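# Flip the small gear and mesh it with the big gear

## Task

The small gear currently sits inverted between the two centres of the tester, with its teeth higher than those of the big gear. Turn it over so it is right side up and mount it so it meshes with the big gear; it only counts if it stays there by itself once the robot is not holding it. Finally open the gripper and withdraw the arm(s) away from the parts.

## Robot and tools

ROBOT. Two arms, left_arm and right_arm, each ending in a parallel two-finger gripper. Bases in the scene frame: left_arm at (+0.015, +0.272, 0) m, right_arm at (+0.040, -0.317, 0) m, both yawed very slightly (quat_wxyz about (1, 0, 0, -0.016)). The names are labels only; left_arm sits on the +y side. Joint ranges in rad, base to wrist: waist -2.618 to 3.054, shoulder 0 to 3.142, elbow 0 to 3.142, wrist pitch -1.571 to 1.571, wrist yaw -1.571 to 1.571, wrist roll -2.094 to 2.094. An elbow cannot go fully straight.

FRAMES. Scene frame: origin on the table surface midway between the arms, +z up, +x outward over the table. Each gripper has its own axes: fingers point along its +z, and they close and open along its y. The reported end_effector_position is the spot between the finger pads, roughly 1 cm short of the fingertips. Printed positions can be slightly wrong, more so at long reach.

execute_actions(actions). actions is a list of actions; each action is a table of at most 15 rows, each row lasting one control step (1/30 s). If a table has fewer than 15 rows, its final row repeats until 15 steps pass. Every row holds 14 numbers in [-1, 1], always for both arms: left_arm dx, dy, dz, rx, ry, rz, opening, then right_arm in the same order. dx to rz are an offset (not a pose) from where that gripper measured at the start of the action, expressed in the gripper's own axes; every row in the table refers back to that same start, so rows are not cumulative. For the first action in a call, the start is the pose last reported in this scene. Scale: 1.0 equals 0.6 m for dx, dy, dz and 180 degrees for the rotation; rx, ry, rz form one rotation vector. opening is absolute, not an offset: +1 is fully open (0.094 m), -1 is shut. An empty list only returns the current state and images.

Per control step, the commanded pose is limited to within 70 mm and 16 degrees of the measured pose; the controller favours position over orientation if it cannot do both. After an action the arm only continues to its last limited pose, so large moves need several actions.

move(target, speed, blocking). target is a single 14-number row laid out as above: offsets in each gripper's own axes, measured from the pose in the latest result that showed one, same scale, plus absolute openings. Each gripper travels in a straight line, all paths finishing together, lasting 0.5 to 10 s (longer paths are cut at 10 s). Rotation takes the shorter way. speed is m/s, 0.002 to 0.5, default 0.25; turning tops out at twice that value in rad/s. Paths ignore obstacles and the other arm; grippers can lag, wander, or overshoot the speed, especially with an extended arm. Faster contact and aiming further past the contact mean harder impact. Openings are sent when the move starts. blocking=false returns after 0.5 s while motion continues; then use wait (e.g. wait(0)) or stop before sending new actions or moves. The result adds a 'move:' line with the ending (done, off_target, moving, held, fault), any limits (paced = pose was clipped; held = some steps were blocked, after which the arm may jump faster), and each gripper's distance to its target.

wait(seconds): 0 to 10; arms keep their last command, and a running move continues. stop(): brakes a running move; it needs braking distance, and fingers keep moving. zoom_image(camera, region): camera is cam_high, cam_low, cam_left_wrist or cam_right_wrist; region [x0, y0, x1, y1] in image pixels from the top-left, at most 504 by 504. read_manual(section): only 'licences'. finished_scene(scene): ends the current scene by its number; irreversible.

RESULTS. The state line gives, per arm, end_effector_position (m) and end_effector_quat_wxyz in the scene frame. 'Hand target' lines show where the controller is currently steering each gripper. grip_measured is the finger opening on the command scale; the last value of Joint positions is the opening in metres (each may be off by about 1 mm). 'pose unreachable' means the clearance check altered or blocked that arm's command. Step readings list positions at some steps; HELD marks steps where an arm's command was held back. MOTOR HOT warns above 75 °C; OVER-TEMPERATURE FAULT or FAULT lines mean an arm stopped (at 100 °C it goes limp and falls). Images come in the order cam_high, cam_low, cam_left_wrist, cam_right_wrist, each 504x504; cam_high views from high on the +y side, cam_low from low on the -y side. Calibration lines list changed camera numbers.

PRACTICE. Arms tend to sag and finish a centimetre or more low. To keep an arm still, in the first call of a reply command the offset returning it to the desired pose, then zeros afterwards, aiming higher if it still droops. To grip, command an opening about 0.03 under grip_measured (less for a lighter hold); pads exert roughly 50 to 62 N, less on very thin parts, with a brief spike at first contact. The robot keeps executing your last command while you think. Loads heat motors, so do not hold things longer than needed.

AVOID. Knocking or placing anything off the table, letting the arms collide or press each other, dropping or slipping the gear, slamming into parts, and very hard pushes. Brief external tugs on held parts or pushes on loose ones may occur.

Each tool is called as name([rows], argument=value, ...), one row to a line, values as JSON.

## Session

execute_actions(actions=[])

Scene clock: 0.00 s.
left_arm: end_effector_position=(+0.1531, +0.0506, +0.3594) grip_measured=+1.000 end_effector_quat_wxyz=(+0.151, +0.168, +0.856, -0.465) | right_arm: end_effector_position=(+0.3239, -0.1766, +0.3360) grip_measured=+1.000 end_effector_quat_wxyz=(-0.278, +0.706, -0.616, +0.210)
Joint positions: left_arm=[-0.507  1.057  1.472 -1.2    0.739 -0.471  0.094] | right_arm=[ 0.628  1.341  1.738 -1.295  0.252 -1.199  0.094]
Joint velocities: left_arm=[-0.022 -0.007 -0.007  0.095  0.022  0.022  0.   ] | right_arm=[-0.007 -0.012  0.002  0.022 -0.007 -0.051  0.   ]
Hand target (left_arm): +0.151, +0.050, +0.365; +0.159, +0.175, +0.850, -0.470
Hand target (right_arm): +0.323, -0.177, +0.342; -0.287, +0.702, -0.616, +0.212
camera_calibration (this result's frames):
cam_left_wrist: T_world_to_cam=[[-0.339741, -0.503977, 0.794093, -0.210391], [-0.852948, 0.520864, -0.0343507, 0.158551], [-0.396302, -0.68899, -0.606825, 0.400473], [0, 0, 0, 1]] pos_world=[0.222466, 0.0873064, 0.415534]
cam_right_wrist: T_world_to_cam=[[0.691479, 0.157284, 0.705067, -0.441645], [-0.203755, -0.893919, 0.399241, -0.210884], [0.693066, -0.419728, -0.586078, -0.00359673], [0, 0, 0, 1]] pos_world=[0.264912, -0.120559, 0.393475]

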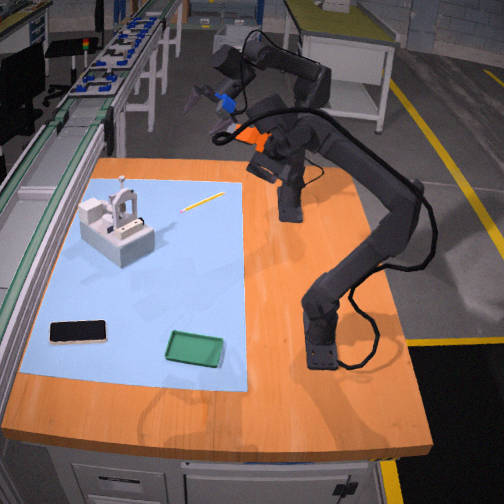

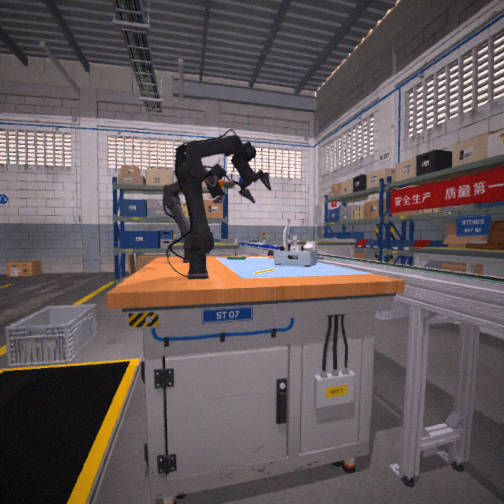

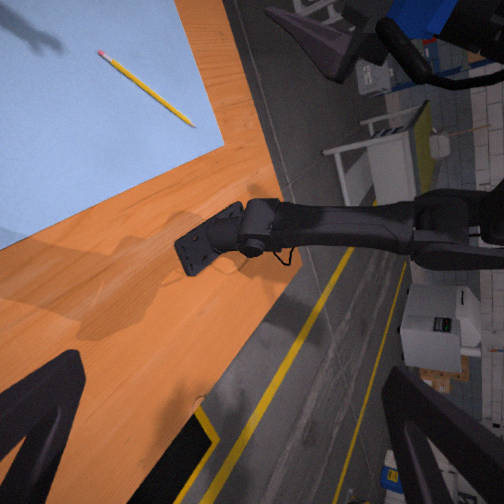

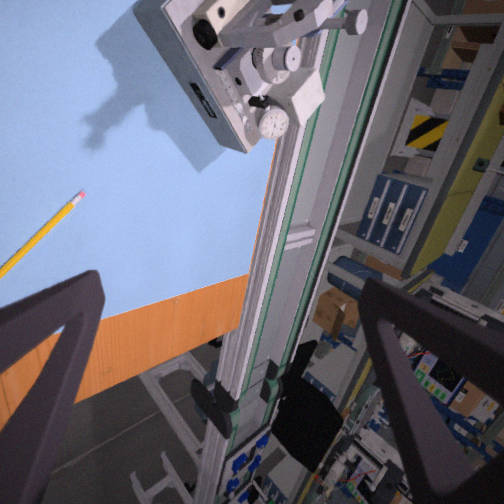

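zoom_image(camera="cam_high", region=[60, 160, 180, 280])

Region (60, 160, 180, 280) of cam_high's 504x504 image, scaled by 4.200, with more detail than that image has.

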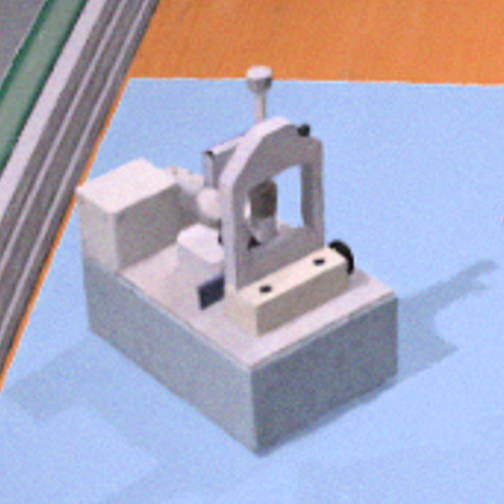

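move(target=[-0.297,0.417,0.26,-0.103,-0.263,0.249,-0.42, -0.117,-0.147,0.235,-0.08,-0.088,0.372,-0.15], speed=0.3)

Scene clock: 4.53 s.
left_arm: end_effector_position=(+0.4262, +0.0136, +0.1488) grip_measured=-0.418 end_effector_quat_wxyz=(+0.635, +0.251, +0.680, -0.269) | right_arm: end_effector_position=(+0.4618, -0.0793, +0.2703) grip_measured=-0.147 end_effector_quat_wxyz=(+0.315, -0.308, +0.887, +0.136)
Joint positions: left_arm=[-0.422  1.883  0.67   1.16   0.298 -0.031  0.027] | right_arm=[ 0.472  1.852  1.973 -1.014 -0.191 -0.16   0.04 ]
Joint velocities: left_arm=[ 0.012  0.007  0.002 -0.037  0.022  0.007  0.001] | right_arm=[-0.002  0.017  0.002  0.037  0.051  0.007 -0.   ]
Hand target (left_arm): +0.436, +0.016, +0.162; +0.654, +0.246, +0.665, -0.263
Hand target (right_arm): +0.468, -0.080, +0.288; +0.339, -0.301, +0.880, +0.143
Off the commanded pose (left_arm): 0.020 m, 3 deg.
Off the commanded pose (right_arm): 0.021 m, 3 deg.
move: off_target (left_arm, right_arm)
camera_calibration (this result's frames):
cam_left_wrist: T_world_to_cam=[[-0.688813, -0.710279, 0.145053, 0.27918], [-0.479386, 0.29619, -0.826111, 0.365205], [0.543806, -0.638573, -0.544518, -0.0552375], [0, 0, 0, 1]] pos_world=[0.397416, 0.0548526, 0.231126]
cam_right_wrist: T_world_to_cam=[[0.645531, -0.761301, 0.0609095, -0.383527], [-0.753081, -0.647774, -0.115145, 0.342637], [0.127116, 0.0284601, -0.99148, 0.309681], [0, 0, 0, 1]] pos_world=[0.466247, -0.0788416, 0.369856]

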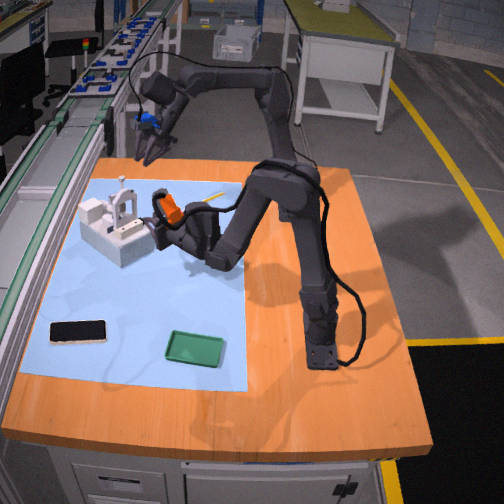

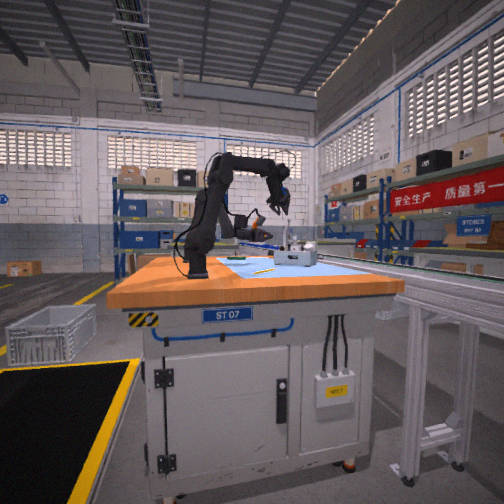

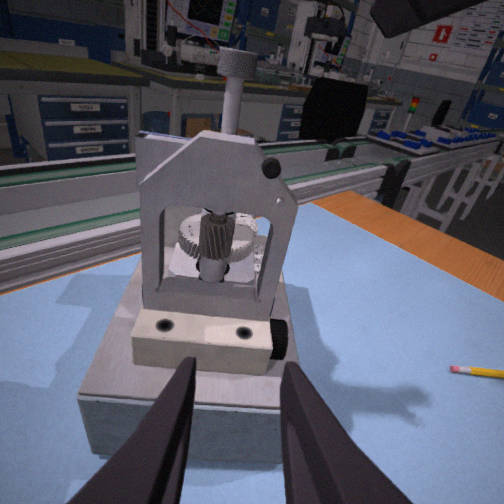

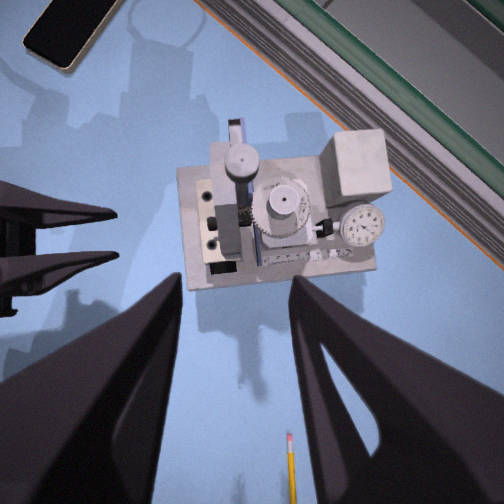

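move(target=[-0.035,0.03,0.07,0,-0.02,0,-0.42, -0.05,-0.013,0.05,0,-0.015,0,-0.15], speed=0.12)

Scene clock: 6.23 s.
left_arm: end_effector_position=(+0.4629, -0.0044, +0.1631) grip_measured=-0.418 end_effector_quat_wxyz=(+0.653, +0.245, +0.661, -0.276) | right_arm: end_effector_position=(+0.4951, -0.0636, +0.2497) grip_measured=-0.147 end_effector_quat_wxyz=(+0.315, -0.306, +0.888, +0.136)
Joint positions: left_arm=[-0.422  1.991  0.847  1.151  0.299 -0.048  0.027] | right_arm=[ 0.472  1.988  2.074 -0.978 -0.191 -0.156  0.04 ]
Joint velocities: left_arm=[-0.012 -0.007  0.002  0.022  0.007  0.007 -0.001] | right_arm=[-0.007 -0.017 -0.012  0.081 -0.022 -0.022  0.001]
Hand target (left_arm): +0.470, -0.002, +0.167; +0.656, +0.242, +0.660, -0.276
Hand target (right_arm): +0.499, -0.059, +0.266; +0.336, -0.305, +0.880, +0.143
Off the commanded pose (left_arm): 0.009 m, 0 deg.
Off the commanded pose (right_arm): 0.018 m, 3 deg.
move: off_target (right_arm)
camera_calibration (this result's frames):
cam_left_wrist: T_world_to_cam=[[-0.694908, -0.704771, 0.142834, 0.292744], [-0.443864, 0.264111, -0.856289, 0.388252], [0.565763, -0.65844, -0.496355, -0.0969658], [0, 0, 0, 1]] pos_world=[0.430621, 0.0399298, 0.242513]
cam_right_wrist: T_world_to_cam=[[0.643174, -0.763497, 0.0583093, -0.390123], [-0.755325, -0.645105, -0.115425, 0.376867], [0.125742, 0.030196, -0.991603, 0.285431], [0, 0, 0, 1]] pos_world=[0.499683, -0.063357, 0.349282]

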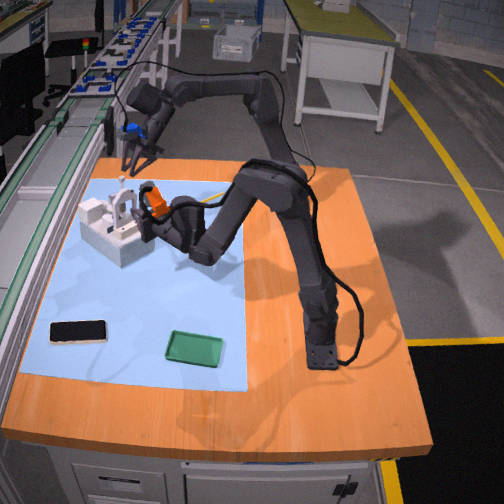

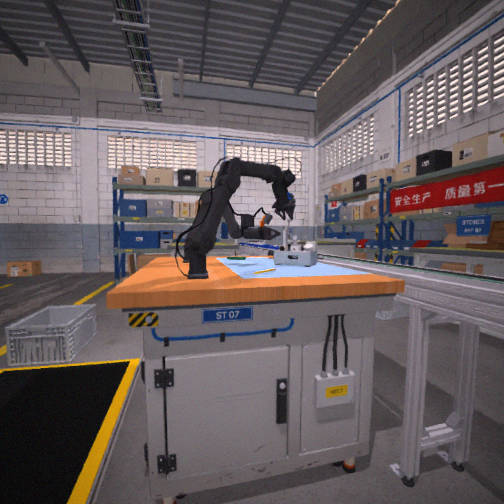

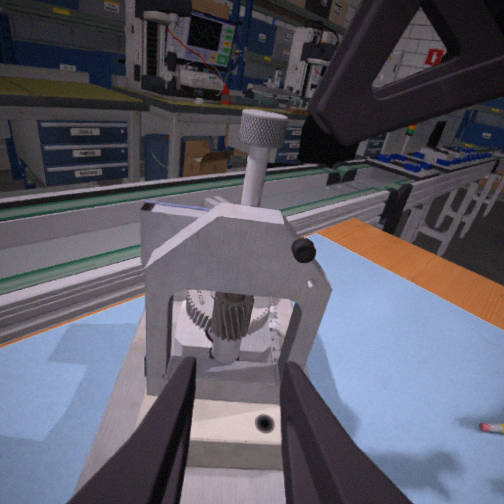

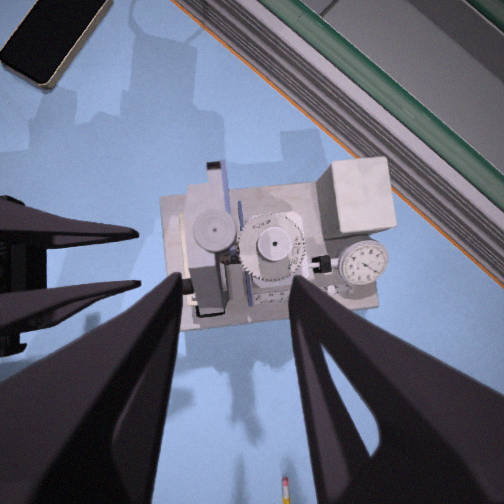

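move(target=[0.02,0.012,0.06,0,-0.003,0,-0.42, -0.034,0.016,0.023,-0.012,-0.015,0,-0.15], speed=0.07)

Scene clock: 7.97 s.
left_arm: end_effector_position=(+0.4906, -0.0170, +0.1452) grip_measured=-0.418 end_effector_quat_wxyz=(+0.653, +0.243, +0.663, -0.274) | right_arm: end_effector_position=(+0.5073, -0.0536, +0.2380) grip_measured=-0.147 end_effector_quat_wxyz=(+0.312, -0.304, +0.888, +0.149)
Joint positions: left_arm=[-0.422  2.124  0.976  1.151  0.294 -0.048  0.027] | right_arm=[ 0.472  2.046  2.108 -0.954 -0.213 -0.142  0.04 ]
Joint velocities: left_arm=[-0.007  0.002 -0.002 -0.007 -0.007 -0.007 -0.002] | right_arm=[-0.012 -0.002  0.007  0.051  0.037 -0.066 -0.001]
Hand target (left_arm): +0.493, -0.025, +0.151; +0.657, +0.243, +0.658, -0.278
Hand target (right_arm): +0.507, -0.041, +0.253; +0.330, -0.309, +0.877, +0.161
Off the commanded pose (left_arm): 0.010 m, 1 deg.
Off the commanded pose (right_arm): 0.020 m, 3 deg.
move: off_target (right_arm)
camera_calibration (this result's frames):
cam_left_wrist: T_world_to_cam=[[-0.690603, -0.708667, 0.144424, 0.303318], [-0.448434, 0.262905, -0.854276, 0.390526], [0.567428, -0.654731, -0.499353, -0.130165], [0, 0, 0, 1]] pos_world=[0.458456, 0.0270569, 0.224812]
cam_right_wrist: T_world_to_cam=[[0.646378, -0.762306, 0.0329223, -0.385153], [-0.754663, -0.645074, -0.119847, 0.391943], [0.112597, 0.0526212, -0.992246, 0.27997], [0, 0, 0, 1]] pos_world=[0.513216, -0.0555049, 0.337453]

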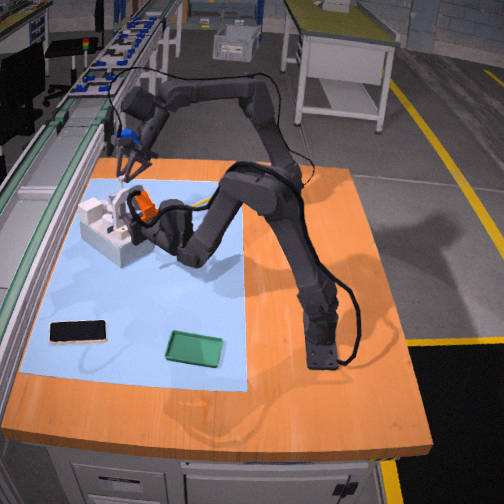

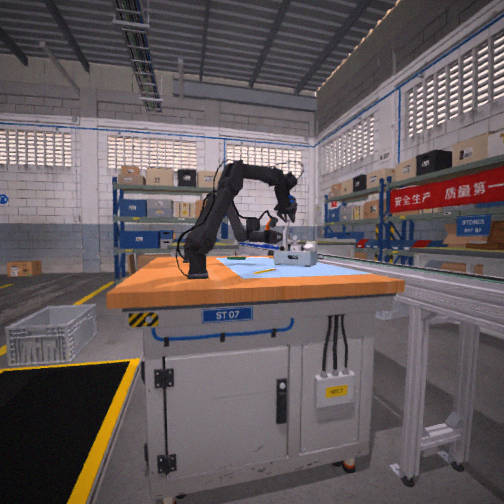

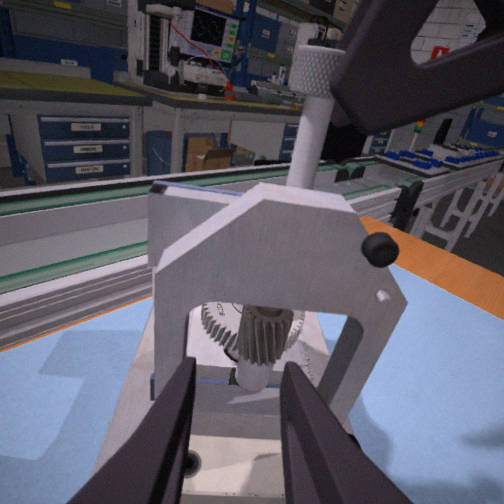

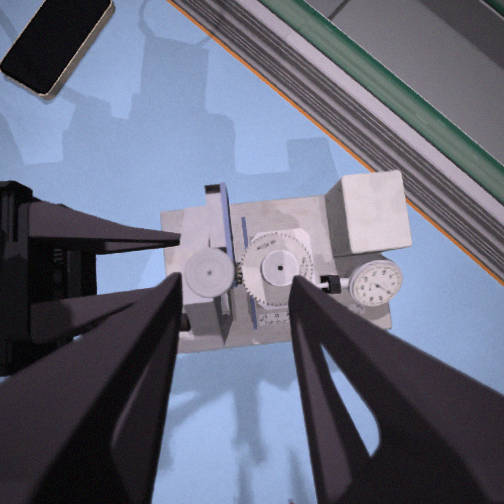

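execute_actions([
  [[-0.01,-0.02,0,0,-0.004,0,-0.42, -0.025,0.02,0,0,-0.018,0,-0.15],[-0.01,-0.02,0,0,-0.004,0,-0.42, -0.025,0.02,0,0,-0.018,0,-0.15],[-0.01,-0.02,0,0,-0.004,0,-0.42, -0.025,0.02,0,0,-0.018,0,-0.15],[-0.01,-0.034,0,0,-0.004,0,-0.42, -0.025,0.032,0,0,-0.018,0,-0.15]],
  [[-0.01,-0.004,0,0,-0.004,0,-0.42, -0.01,0.004,0,0,-0.005,0,-0.15]],
])

Scene clock: 9.17 s.
left_arm: end_effector_position=(+0.4794, -0.0323, +0.1405) grip_measured=-0.418 end_effector_quat_wxyz=(+0.648, +0.245, +0.667, -0.276) | right_arm: end_effector_position=(+0.5065, -0.0336, +0.2454) grip_measured=-0.147 end_effector_quat_wxyz=(+0.331, -0.302, +0.880, +0.157)
Joint positions: left_arm=[-0.469  2.123  0.963  1.151  0.254 -0.048  0.027] | right_arm=[ 0.511  2.046  2.108 -0.904 -0.199 -0.105  0.04 ]
Joint velocities: left_arm=[ 0.002 -0.002  0.007  0.095 -0.007 -0.037  0.   ] | right_arm=[ 0.007 -0.017  0.007  0.007  0.007 -0.007  0.   ]
Hand target (left_arm): +0.478, -0.034, +0.147; +0.652, +0.244, +0.662, -0.278
Hand target (right_arm): +0.508, -0.029, +0.250; +0.338, -0.301, +0.878, +0.160
Off the commanded pose (left_arm): 0.006 m, 1 deg.
Off the commanded pose (right_arm): 0.006 m, 1 deg.
Step readings (end_effector_position; steps 1 to 15: 1st action; 16 to 30: 2nd action):
0: left_arm (+0.4906, -0.0170, +0.1452) | right_arm (+0.5073, -0.0535, +0.2380)
1: left_arm (+0.4906, -0.0173, +0.1452) | right_arm (+0.5076, -0.0529, +0.2384)
2: left_arm (+0.4904, -0.0179, +0.1453) | right_arm (+0.5086, -0.0518, +0.2395)
4: left_arm (+0.4884, -0.0214, +0.1448) | right_arm (+0.5092, -0.0476, +0.2416)
8: left_arm (+0.4804, -0.0310, +0.1411) | right_arm (+0.5066, -0.0371, +0.2440)
15: left_arm (+0.4794, -0.0324, +0.1405) | right_arm (+0.5065, -0.0336, +0.2454)
16: left_arm (+0.4794, -0.0323, +0.1405) | right_arm (+0.5065, -0.0336, +0.2454)
17: left_arm (+0.4794, -0.0323, +0.1405) | right_arm (+0.5065, -0.0336, +0.2454)
19: left_arm (+0.4794, -0.0323, +0.1405) | right_arm (+0.5065, -0.0336, +0.2454)
23: left_arm (+0.4794, -0.0323, +0.1405) | right_arm (+0.5065, -0.0336, +0.2454)
30: end_effector_position above
camera_calibration (this result's frames):
cam_left_wrist: T_world_to_cam=[[-0.693612, -0.705016, 0.147837, 0.286461], [-0.455878, 0.27071, -0.847875, 0.38841], [0.557744, -0.655492, -0.509168, -0.130218], [0, 0, 0, 1]] pos_world=[0.448389, 0.0114568, 0.22067]
cam_right_wrist: T_world_to_cam=[[0.646524, -0.762266, 0.0309298, -0.369199], [-0.749189, -0.642038, -0.162797, 0.412919], [0.143953, 0.08208, -0.986175, 0.269962], [0, 0, 0, 1]] pos_world=[0.509189, -0.038477, 0.344871]

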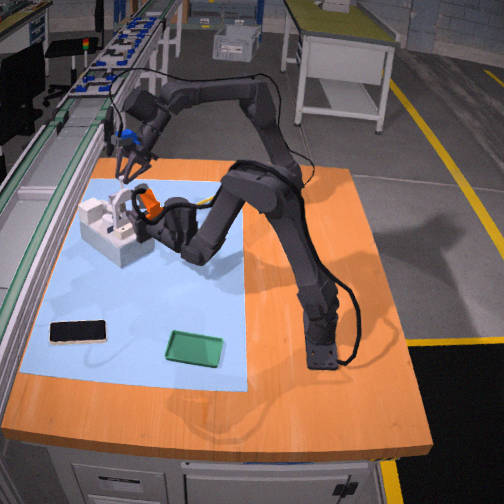

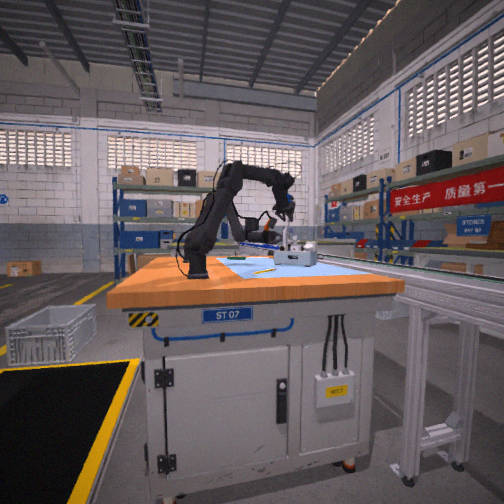

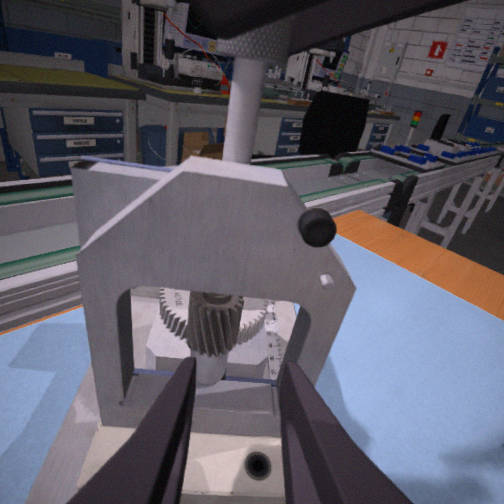

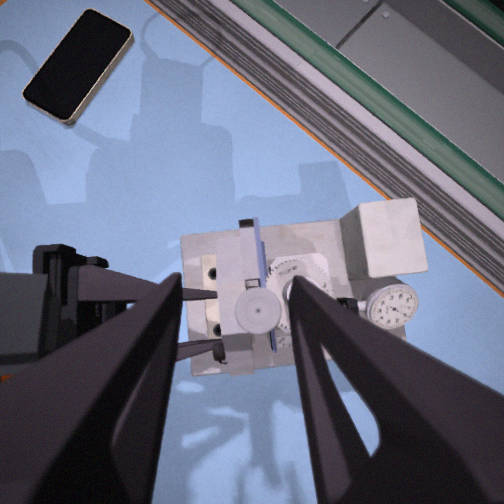

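move(target=[-0.02,0.016,0.045,0,-0.01,0,-0.25, -0.008,-0.012,0.014,0.013,-0.006,0,-0.15], speed=0.05)

Scene clock: 10.37 s.
left_arm: end_effector_position=(+0.4845, -0.0356, +0.1407) grip_measured=-0.252 end_effector_quat_wxyz=(+0.643, +0.260, +0.657, -0.295) | right_arm: end_effector_position=(+0.5163, -0.0355, +0.2392) grip_measured=-0.147 end_effector_quat_wxyz=(+0.338, -0.296, +0.882, +0.142)
Joint positions: left_arm=[-0.448  2.151  1.002  1.149  0.325 -0.053  0.035] | right_arm=[ 0.511  2.065  2.108 -0.878 -0.164 -0.105  0.04 ]
Joint velocities: left_arm=[ 0.002 -0.012 -0.002 -0.051  0.007  0.007  0.   ] | right_arm=[ 0.002 -0.007 -0.002 -0.007  0.022 -0.037  0.   ]
Hand target (left_arm): +0.503, -0.042, +0.152; +0.658, +0.241, +0.656, -0.281
Hand target (right_arm): +0.518, -0.033, +0.242; +0.345, -0.294, +0.880, +0.142
Off the commanded pose (left_arm): 0.026 m, 3 deg.
Off the commanded pose (right_arm): 0.004 m, 1 deg.
move: off_target (left_arm)
camera_calibration (this result's frames):
cam_left_wrist: T_world_to_cam=[[-0.728843, -0.667933, 0.150514, 0.305641], [-0.438039, 0.285931, -0.85227, 0.384281], [0.526223, -0.687102, -0.50098, -0.122087], [0, 0, 0, 1]] pos_world=[0.455339, 0.0103835, 0.220345]
cam_right_wrist: T_world_to_cam=[[0.627623, -0.776346, 0.0581072, -0.373982], [-0.760943, -0.627514, -0.164903, 0.425141], [0.164484, 0.0592805, -0.984597, 0.250805], [0, 0, 0, 1]] pos_world=[0.516975, -0.0384256, 0.33878]

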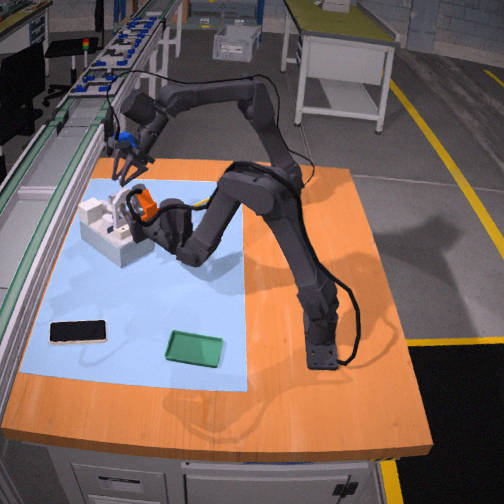

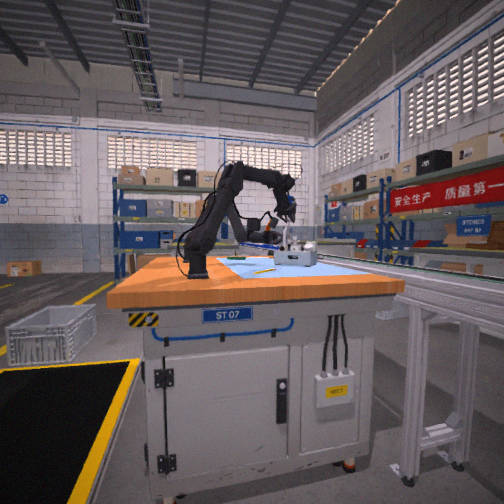

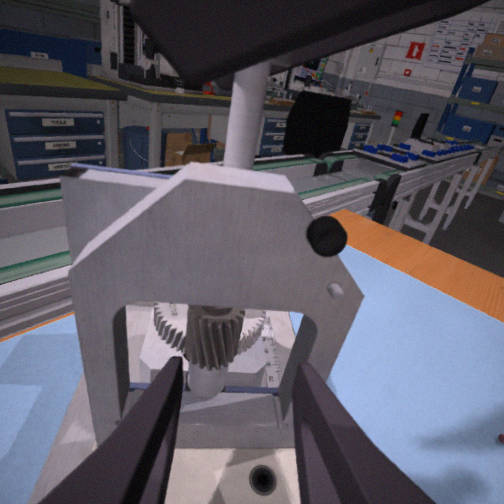

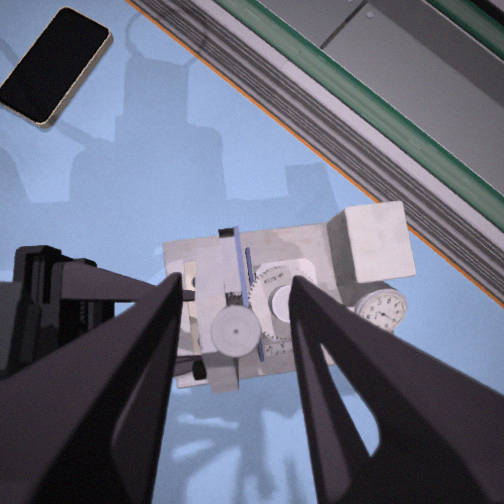

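execute_actions([
  [[-0.012,0.0,-0.01,0,-0.005,0,-0.42, -0.006,0,0,0,-0.004,0,-0.5]],
  [[-0.014,0.016,0,-0.018,-0.008,0,-0.42, -0.006,0,0,0,-0.004,0,-0.73]],
  [[-0.01,0.002,0,-0.002,-0.005,0,-0.42, -0.006,0,0,0,-0.004,0,-0.73]],
])

Scene clock: 12.03 s.
left_arm: end_effector_position=(+0.4880, -0.0283, +0.1371) grip_measured=-0.418 end_effector_quat_wxyz=(+0.646, +0.244, +0.667, -0.282) | right_arm: end_effector_position=(+0.5161, -0.0350, +0.2394) grip_measured=-0.698 end_effector_quat_wxyz=(+0.338, -0.297, +0.882, +0.143)
Joint positions: left_arm=[-0.446  2.149  0.989  1.152  0.284 -0.059  0.027] | right_arm=[ 0.511  2.065  2.108 -0.877 -0.167 -0.105  0.014]
Joint velocities: left_arm=[-0.022 -0.007 -0.022  0.007 -0.022 -0.007  0.002] | right_arm=[-0.027  0.002 -0.012 -0.066  0.037 -0.081  0.   ]
Hand target (left_arm): +0.489, -0.027, +0.143; +0.652, +0.240, +0.662, -0.281
Hand target (right_arm): +0.518, -0.033, +0.242; +0.344, -0.296, +0.879, +0.145
Off the commanded pose (left_arm): 0.006 m, 1 deg.
Off the commanded pose (right_arm): 0.004 m, 1 deg.
Step readings (end_effector_position; steps 1 to 15: 1st action; 16 to 30: 2nd action; 31 to 45: 3rd action):
0: left_arm (+0.4845, -0.0356, +0.1409) | right_arm (+0.5165, -0.0355, +0.2393)
1: left_arm (+0.4832, -0.0352, +0.1402) | right_arm (+0.5165, -0.0355, +0.2393)
2: left_arm (+0.4827, -0.0349, +0.1393) | right_arm (+0.5165, -0.0355, +0.2393)
4: left_arm (+0.4820, -0.0345, +0.1376) | right_arm (+0.5165, -0.0355, +0.2393)
8: left_arm (+0.4818, -0.0344, +0.1372) | right_arm (+0.5165, -0.0355, +0.2393)
15: left_arm (+0.4818, -0.0344, +0.1372) | right_arm (+0.5165, -0.0355, +0.2393)
16: left_arm (+0.4825, -0.0337, +0.1372) | right_arm (+0.5165, -0.0355, +0.2393)
17: left_arm (+0.4836, -0.0327, +0.1372) | right_arm (+0.5162, -0.0351, +0.2393)
19: left_arm (+0.4853, -0.0309, +0.1372) | right_arm (+0.5161, -0.0350, +0.2394)
23: left_arm (+0.4870, -0.0292, +0.1371) | right_arm (+0.5161, -0.0350, +0.2394)
30: left_arm (+0.4880, -0.0283, +0.1371) | right_arm (+0.5161, -0.0350, +0.2394)
31: left_arm (+0.4880, -0.0283, +0.1371) | right_arm (+0.5161, -0.0350, +0.2394)
32: left_arm (+0.4880, -0.0283, +0.1371) | right_arm (+0.5161, -0.0350, +0.2394)
34: left_arm (+0.4880, -0.0283, +0.1371) | right_arm (+0.5161, -0.0350, +0.2394)
38: left_arm (+0.4880, -0.0283, +0.1371) | right_arm (+0.5161, -0.0350, +0.2394)
45: end_effector_position above
camera_calibration (this result's frames):
cam_left_wrist: T_world_to_cam=[[-0.697381, -0.698999, 0.158306, 0.296332], [-0.459532, 0.266597, -0.847205, 0.389905], [0.549991, -0.663571, -0.507132, -0.130737], [0, 0, 0, 1]] pos_world=[0.457734, 0.0164353, 0.217118]
cam_right_wrist: T_world_to_cam=[[0.629028, -0.775339, 0.0563241, -0.373814], [-0.759855, -0.628529, -0.166047, 0.425029], [0.164144, 0.0616499, -0.984508, 0.25122], [0, 0, 0, 1]] pos_world=[0.516864, -0.0381777, 0.338958]

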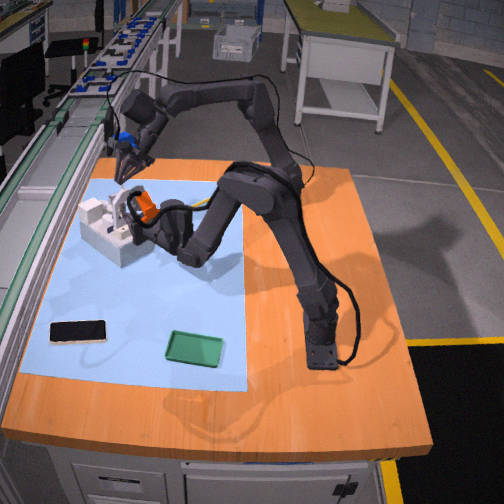

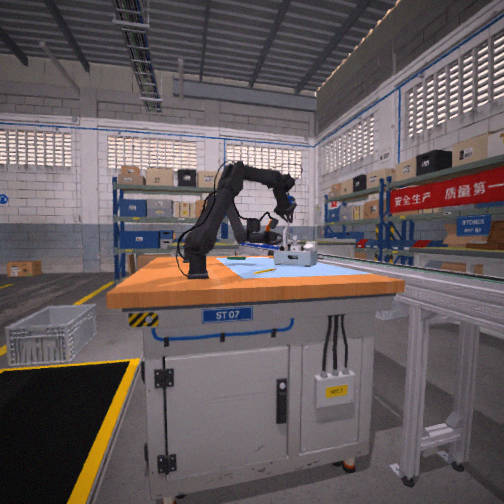

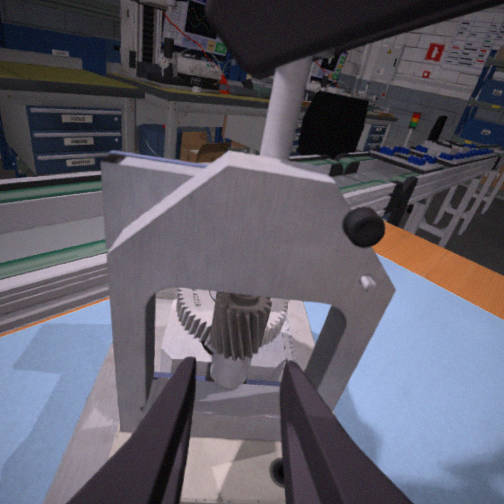

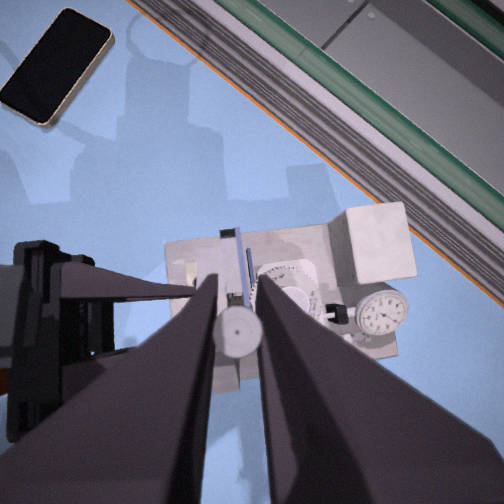

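execute_actions([
  [[-0.026,0.0,0,0,-0.016,0,-0.42, -0.006,0,0,0,-0.004,0,-0.73]],
  [[-0.014,-0.002,0.01,0.002,-0.006,0,-0.42, -0.006,0,0,0,-0.004,0,-0.73],[-0.014,-0.002,0.01,0.002,-0.006,0,-0.42, -0.006,0,0,0,-0.004,0,-0.73],[-0.014,-0.002,0.01,0.002,-0.006,0,-0.42, -0.006,0,0,0,-0.004,0,-0.73],[-0.016,-0.004,0.02,0.004,-0.006,0,-0.42, -0.006,0,0,0,-0.004,0,-0.73],[-0.016,-0.004,0.02,0.004,-0.006,0,-0.42, -0.006,0,0,0,-0.004,0,-0.73],[-0.016,-0.004,0.02,0.004,-0.006,0,-0.42, -0.006,0,0,0,-0.004,0,-0.73],[-0.018,-0.006,0.03,0.006,-0.006,0,-0.42, -0.006,0,0,0,-0.004,0,-0.73]],
  [[-0.01,0,0.002,0,-0.005,0,-0.42, -0.006,0,0,0,-0.004,0,-0.73]],
])

Scene clock: 13.93 s.
left_arm: end_effector_position=(+0.4982, -0.0336, +0.1515) grip_measured=-0.418 end_effector_quat_wxyz=(+0.657, +0.238, +0.654, -0.288) | right_arm: end_effector_position=(+0.5161, -0.0350, +0.2394) grip_measured=-0.698 end_effector_quat_wxyz=(+0.338, -0.297, +0.882, +0.143)
Joint positions: left_arm=[-0.446  2.162  1.047  1.147  0.284 -0.072  0.027] | right_arm=[ 0.511  2.065  2.108 -0.877 -0.167 -0.105  0.014]
Joint velocities: left_arm=[-0.017 -0.022  0.022 -0.007 -0.007 -0.037 -0.001] | right_arm=[ 0.017  0.002  0.007 -0.007 -0.037 -0.081 -0.001]
Hand target (left_arm): +0.499, -0.034, +0.158; +0.663, +0.236, +0.649, -0.290
Hand target (right_arm): +0.518, -0.033, +0.242; +0.344, -0.296, +0.879, +0.145
Off the commanded pose (left_arm): 0.006 m, 1 deg.
Off the commanded pose (right_arm): 0.004 m, 1 deg.
Step readings (end_effector_position; steps 1 to 15: 1st action; 16 to 30: 2nd action; 31 to 45: 3rd action):
0: left_arm (+0.4880, -0.0283, +0.1371) | right_arm (+0.5161, -0.0350, +0.2394)
1: left_arm (+0.4880, -0.0283, +0.1375) | right_arm (+0.5161, -0.0350, +0.2394)
2: left_arm (+0.4880, -0.0283, +0.1381) | right_arm (+0.5161, -0.0350, +0.2394)
4: left_arm (+0.4880, -0.0283, +0.1394) | right_arm (+0.5161, -0.0350, +0.2394)
8: left_arm (+0.4880, -0.0283, +0.1406) | right_arm (+0.5161, -0.0350, +0.2394)
15: left_arm (+0.4880, -0.0283, +0.1413) | right_arm (+0.5161, -0.0350, +0.2394)
16: left_arm (+0.4880, -0.0283, +0.1413) | right_arm (+0.5161, -0.0350, +0.2394)
17: left_arm (+0.4880, -0.0283, +0.1413) | right_arm (+0.5161, -0.0350, +0.2394)
19: left_arm (+0.4884, -0.0285, +0.1419) | right_arm (+0.5161, -0.0350, +0.2394)
23: left_arm (+0.4943, -0.0315, +0.1471) | right_arm (+0.5161, -0.0350, +0.2394)
30: left_arm (+0.4981, -0.0335, +0.1516) | right_arm (+0.5161, -0.0350, +0.2394)
31: left_arm (+0.4982, -0.0336, +0.1515) | right_arm (+0.5161, -0.0350, +0.2394)
32: left_arm (+0.4982, -0.0336, +0.1515) | right_arm (+0.5161, -0.0350, +0.2394)
34: left_arm (+0.4982, -0.0336, +0.1515) | right_arm (+0.5161, -0.0350, +0.2394)
38: left_arm (+0.4982, -0.0336, +0.1515) | right_arm (+0.5161, -0.0350, +0.2394)
45: end_effector_position above
camera_calibration (this result's frames):
cam_left_wrist: T_world_to_cam=[[-0.701477, -0.694456, 0.160192, 0.29938], [-0.438037, 0.242808, -0.865545, 0.399431], [0.562187, -0.67733, -0.474521, -0.144058], [0, 0, 0, 1]] pos_world=[0.465961, 0.0133469, 0.229408]
cam_right_wrist: T_world_to_cam=[[0.629028, -0.775339, 0.0563241, -0.373814], [-0.759855, -0.628529, -0.166047, 0.425029], [0.164144, 0.0616499, -0.984508, 0.25122], [0, 0, 0, 1]] pos_world=[0.516864, -0.0381777, 0.338958]

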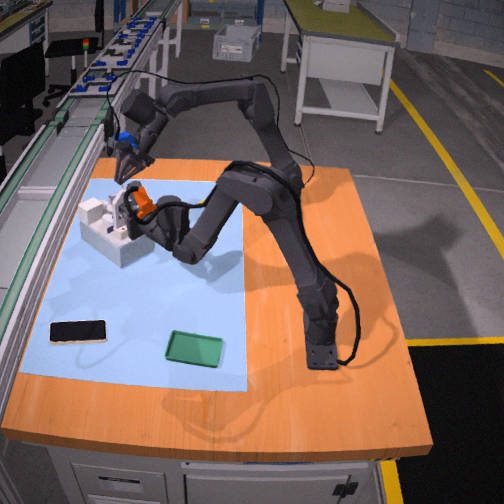

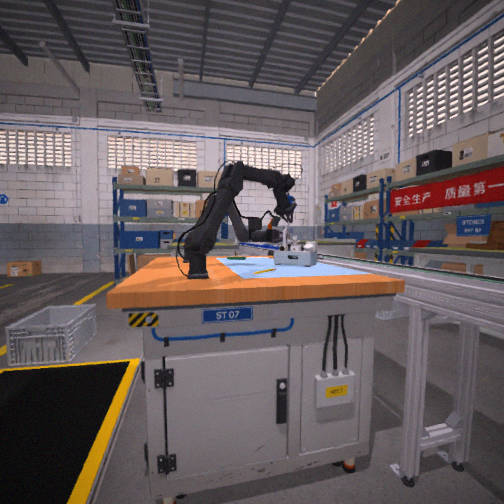

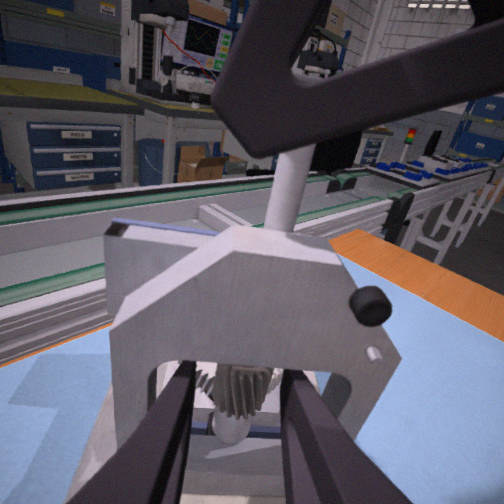

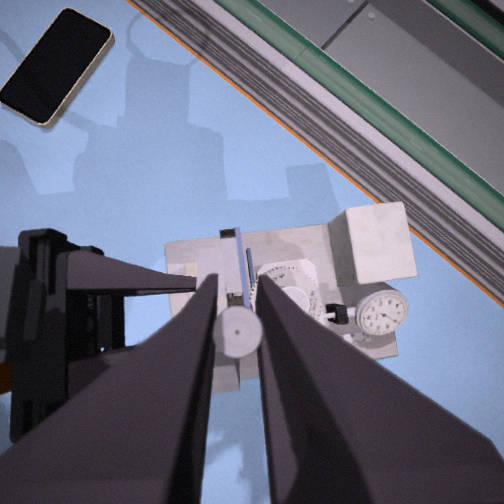

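execute_actions([
  [[0.004,-0.003,0.01,0.004,-0.004,0,-0.42, -0.006,0,0,0,-0.004,0,-0.73],[0.004,-0.003,0.01,0.004,-0.004,0,-0.42, -0.006,0,0,0,-0.004,0,-0.73],[0.004,-0.003,0.01,0.004,-0.004,0,-0.42, -0.006,0,0,0,-0.004,0,-0.73],[0.006,-0.006,0.02,0.008,-0.004,0,-0.42, -0.006,0,0,0,-0.004,0,-0.73],[0.006,-0.006,0.02,0.008,-0.004,0,-0.42, -0.006,0,0,0,-0.004,0,-0.73],[0.006,-0.006,0.02,0.008,-0.004,0,-0.42, -0.006,0,0,0,-0.004,0,-0.73],[0.008,-0.008,0.03,0.011,-0.004,0,-0.42, -0.006,0,0,0,-0.004,0,-0.73]],
  [[-0.01,0,0.002,0,-0.005,0,-0.42, -0.006,0,0,0,-0.004,0,-0.73]],
])

Scene clock: 15.27 s.
left_arm: end_effector_position=(+0.5071, -0.0408, +0.1398) grip_measured=-0.418 end_effector_quat_wxyz=(+0.654, +0.243, +0.654, -0.293) | right_arm: end_effector_position=(+0.5161, -0.0350, +0.2394) grip_measured=-0.698 end_effector_quat_wxyz=(+0.338, -0.297, +0.882, +0.143)
Joint positions: left_arm=[-0.446  2.225  1.102  1.151  0.297 -0.074  0.027] | right_arm=[ 0.511  2.065  2.108 -0.877 -0.167 -0.105  0.014]
Joint velocities: left_arm=[ 0.012 -0.017  0.002  0.051 -0.007 -0.007  0.   ] | right_arm=[ 0.002  0.007  0.002  0.051 -0.007 -0.051  0.   ]
Hand target (left_arm): +0.508, -0.041, +0.146; +0.659, +0.241, +0.649, -0.294
Hand target (right_arm): +0.518, -0.033, +0.242; +0.344, -0.296, +0.879, +0.145
Off the commanded pose (left_arm): 0.006 m, 1 deg.
Off the commanded pose (right_arm): 0.004 m, 1 deg.
Step readings (end_effector_position; steps 1 to 15: 1st action; 16 to 30: 2nd action):
0: left_arm (+0.4982, -0.0336, +0.1515) | right_arm (+0.5161, -0.0350, +0.2394)
1: left_arm (+0.4982, -0.0336, +0.1506) | right_arm (+0.5161, -0.0350, +0.2394)
2: left_arm (+0.4985, -0.0337, +0.1497) | right_arm (+0.5161, -0.0350, +0.2394)
4: left_arm (+0.4992, -0.0344, +0.1444) | right_arm (+0.5161, -0.0350, +0.2394)
8: left_arm (+0.5040, -0.0380, +0.1370) | right_arm (+0.5161, -0.0350, +0.2394)
15: left_arm (+0.5070, -0.0407, +0.1396) | right_arm (+0.5161, -0.0350, +0.2394)
16: left_arm (+0.5071, -0.0408, +0.1398) | right_arm (+0.5161, -0.0350, +0.2394)
17: left_arm (+0.5071, -0.0408, +0.1398) | right_arm (+0.5161, -0.0350, +0.2394)
19: left_arm (+0.5071, -0.0408, +0.1398) | right_arm (+0.5161, -0.0350, +0.2394)
23: left_arm (+0.5071, -0.0408, +0.1398) | right_arm (+0.5161, -0.0350, +0.2394)
30: end_effector_position above
camera_calibration (this result's frames):
cam_left_wrist: T_world_to_cam=[[-0.710115, -0.685192, 0.162014, 0.307029], [-0.43791, 0.249623, -0.863668, 0.394922], [0.551336, -0.684252, -0.477314, -0.153925], [0, 0, 0, 1]] pos_world=[0.475831, 0.00646886, 0.217868]
cam_right_wrist: T_world_to_cam=[[0.629028, -0.775339, 0.0563241, -0.373814], [-0.759855, -0.628529, -0.166047, 0.425029], [0.164144, 0.0616499, -0.984508, 0.25122], [0, 0, 0, 1]] pos_world=[0.516864, -0.0381777, 0.338958]

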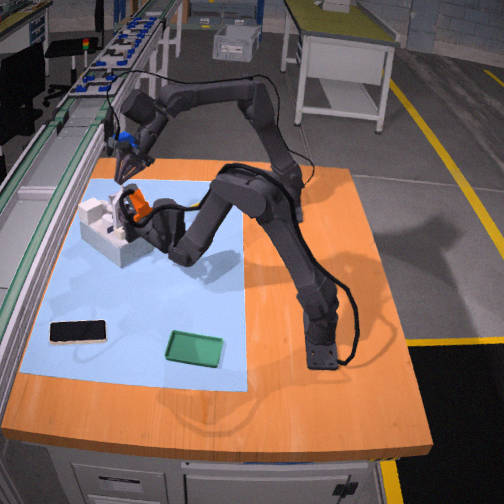

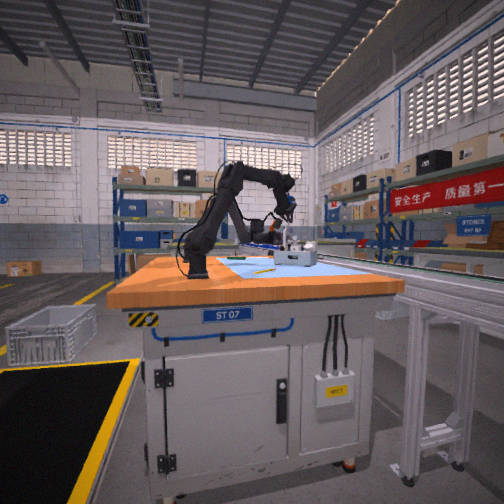

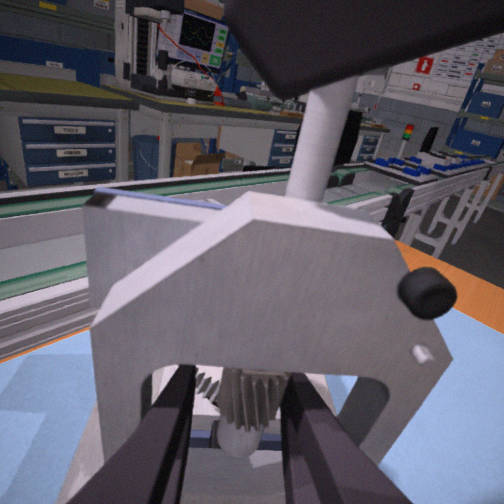

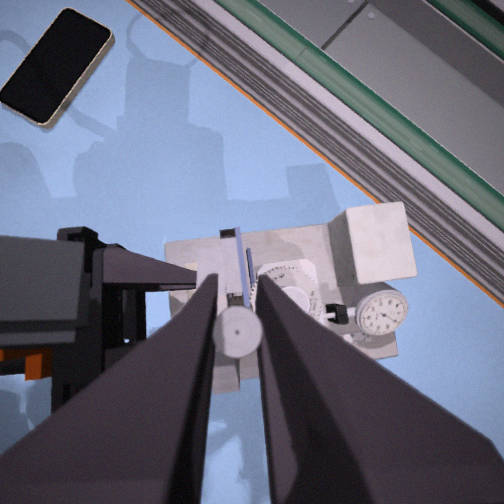

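execute_actions([
  [[-0.012,-0.008,0.002,0.009,-0.006,0,-0.55, -0.006,0,0,0,-0.004,0,-0.73]],
  [[-0.01,-0.003,0.002,0.003,-0.005,0,-0.68, -0.006,0,0,0,-0.004,0,-0.73]],
  [[-0.008,0,0.002,0,-0.005,0,-0.68, -0.04,0.004,-0.045,0,-0.015,0,-0.73]],
  [[-0.008,0,0.002,0,-0.005,0,-0.68, -0.07,0.008,-0.08,0,-0.03,0,-0.73]],
  [[-0.008,0,0.002,0,-0.005,0,-0.68, -0.06,0.006,-0.07,0,-0.036,0,-0.73]],
])

Scene clock: 17.93 s.
left_arm: end_effector_position=(+0.5051, -0.0429, +0.1399) grip_measured=-0.633 end_effector_quat_wxyz=(+0.653, +0.250, +0.651, -0.295) | right_arm: end_effector_position=(+0.5153, -0.0356, +0.2571) grip_measured=-0.698 end_effector_quat_wxyz=(+0.321, -0.297, +0.889, +0.140)
Joint positions: left_arm=[-0.446  2.225  1.102  1.152  0.311 -0.067  0.017] | right_arm=[ 0.511  2.15   2.343 -1.065 -0.166 -0.105  0.014]
Joint velocities: left_arm=[ 0.017 -0.017 -0.002  0.037 -0.051  0.022 -0.001] | right_arm=[ 0.007  0.002  0.002 -0.066  0.066 -0.007 -0.   ]
Hand target (left_arm): +0.506, -0.043, +0.145; +0.658, +0.248, +0.646, -0.297
Hand target (right_arm): +0.512, -0.037, +0.310; +0.374, -0.289, +0.867, +0.158
Off the commanded pose (left_arm): 0.005 m, 1 deg.
Off the commanded pose (right_arm): 0.054 m, 7 deg.
Step readings (end_effector_position; steps 1 to 15: 1st action; 16 to 30: 2nd action; 31 to 45: 3rd action; 46 to 60: 4th action; 61 to 75: 5th action):
0: left_arm (+0.5071, -0.0408, +0.1398) | right_arm (+0.5161, -0.0350, +0.2394)
1: left_arm (+0.5063, -0.0416, +0.1398) | right_arm (+0.5161, -0.0350, +0.2394)
2: left_arm (+0.5054, -0.0426, +0.1398) | right_arm (+0.5161, -0.0350, +0.2394)
4: left_arm (+0.5049, -0.0431, +0.1398) | right_arm (+0.5161, -0.0350, +0.2394)
8: left_arm (+0.5047, -0.0434, +0.1398) | right_arm (+0.5161, -0.0350, +0.2394)
15: left_arm (+0.5045, -0.0435, +0.1398) | right_arm (+0.5161, -0.0350, +0.2394)
16: left_arm (+0.5046, -0.0434, +0.1398) | right_arm (+0.5161, -0.0350, +0.2394)
17: left_arm (+0.5046, -0.0434, +0.1398) | right_arm (+0.5161, -0.0350, +0.2394)
19: left_arm (+0.5046, -0.0434, +0.1398) | right_arm (+0.5161, -0.0350, +0.2394)
23: left_arm (+0.5046, -0.0434, +0.1398) | right_arm (+0.5161, -0.0350, +0.2394)
30: left_arm (+0.5046, -0.0434, +0.1398) | right_arm (+0.5161, -0.0350, +0.2394)
31: left_arm (+0.5046, -0.0434, +0.1398) | right_arm (+0.5161, -0.0350, +0.2409)
32: left_arm (+0.5048, -0.0433, +0.1398) | right_arm (+0.5161, -0.0350, +0.2419)
34: left_arm (+0.5049, -0.0431, +0.1398) | right_arm (+0.5158, -0.0352, +0.2431)
38: left_arm (+0.5049, -0.0431, +0.1398) | right_arm (+0.5158, -0.0352, +0.2428)
45: left_arm (+0.5049, -0.0431, +0.1398) | right_arm (+0.5158, -0.0352, +0.2426)
46: left_arm (+0.5049, -0.0431, +0.1398) | right_arm (+0.5158, -0.0352, +0.2449)
47: left_arm (+0.5050, -0.0430, +0.1398) | right_arm (+0.5159, -0.0351, +0.2472)
49: left_arm (+0.5050, -0.0430, +0.1398) | right_arm (+0.5155, -0.0353, +0.2535)
53: left_arm (+0.5051, -0.0429, +0.1399) | right_arm (+0.5154, -0.0355, +0.2561)
60: left_arm (+0.5051, -0.0429, +0.1399) | right_arm (+0.5154, -0.0355, +0.2559)
61: left_arm (+0.5051, -0.0429, +0.1399) | right_arm (+0.5153, -0.0356, +0.2562)
62: left_arm (+0.5051, -0.0429, +0.1399) | right_arm (+0.5154, -0.0356, +0.2562)
64: left_arm (+0.5051, -0.0429, +0.1399) | right_arm (+0.5154, -0.0356, +0.2566)
68: left_arm (+0.5051, -0.0429, +0.1399) | right_arm (+0.5153, -0.0356, +0.2569)
75: end_effector_position above
camera_calibration (this result's frames):
cam_left_wrist: T_world_to_cam=[[-0.721011, -0.67545, 0.154626, 0.311048], [-0.429238, 0.260195, -0.864901, 0.390962], [0.543965, -0.689975, -0.477532, -0.150702], [0, 0, 0, 1]] pos_world=[0.474061, 0.00439085, 0.218082]
cam_right_wrist: T_world_to_cam=[[0.630197, -0.77489, 0.0489651, -0.373433], [-0.76533, -0.630574, -0.129023, 0.420188], [0.130855, 0.0438356, -0.990432, 0.286879], [0, 0, 0, 1]] pos_world=[0.519379, -0.0369851, 0.356633]

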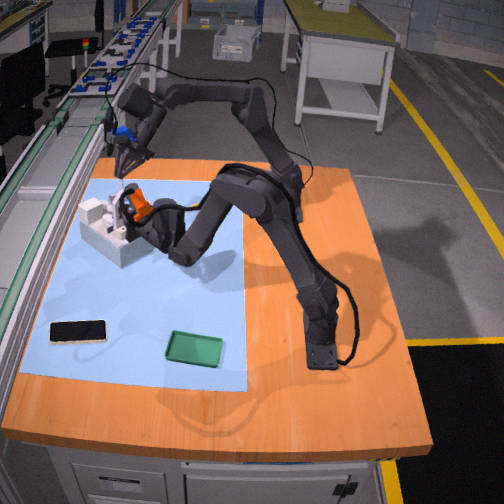

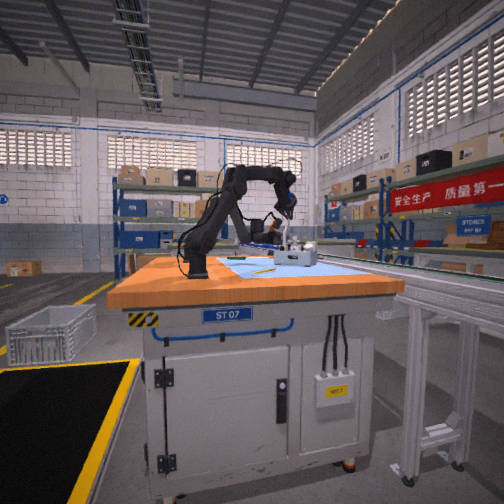

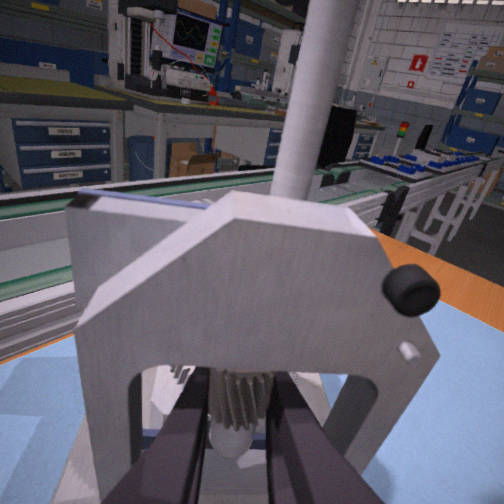

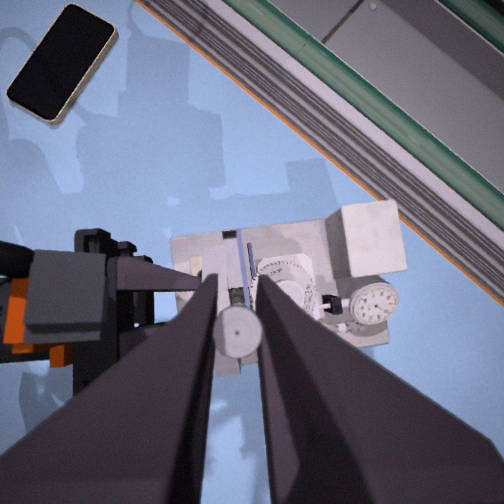

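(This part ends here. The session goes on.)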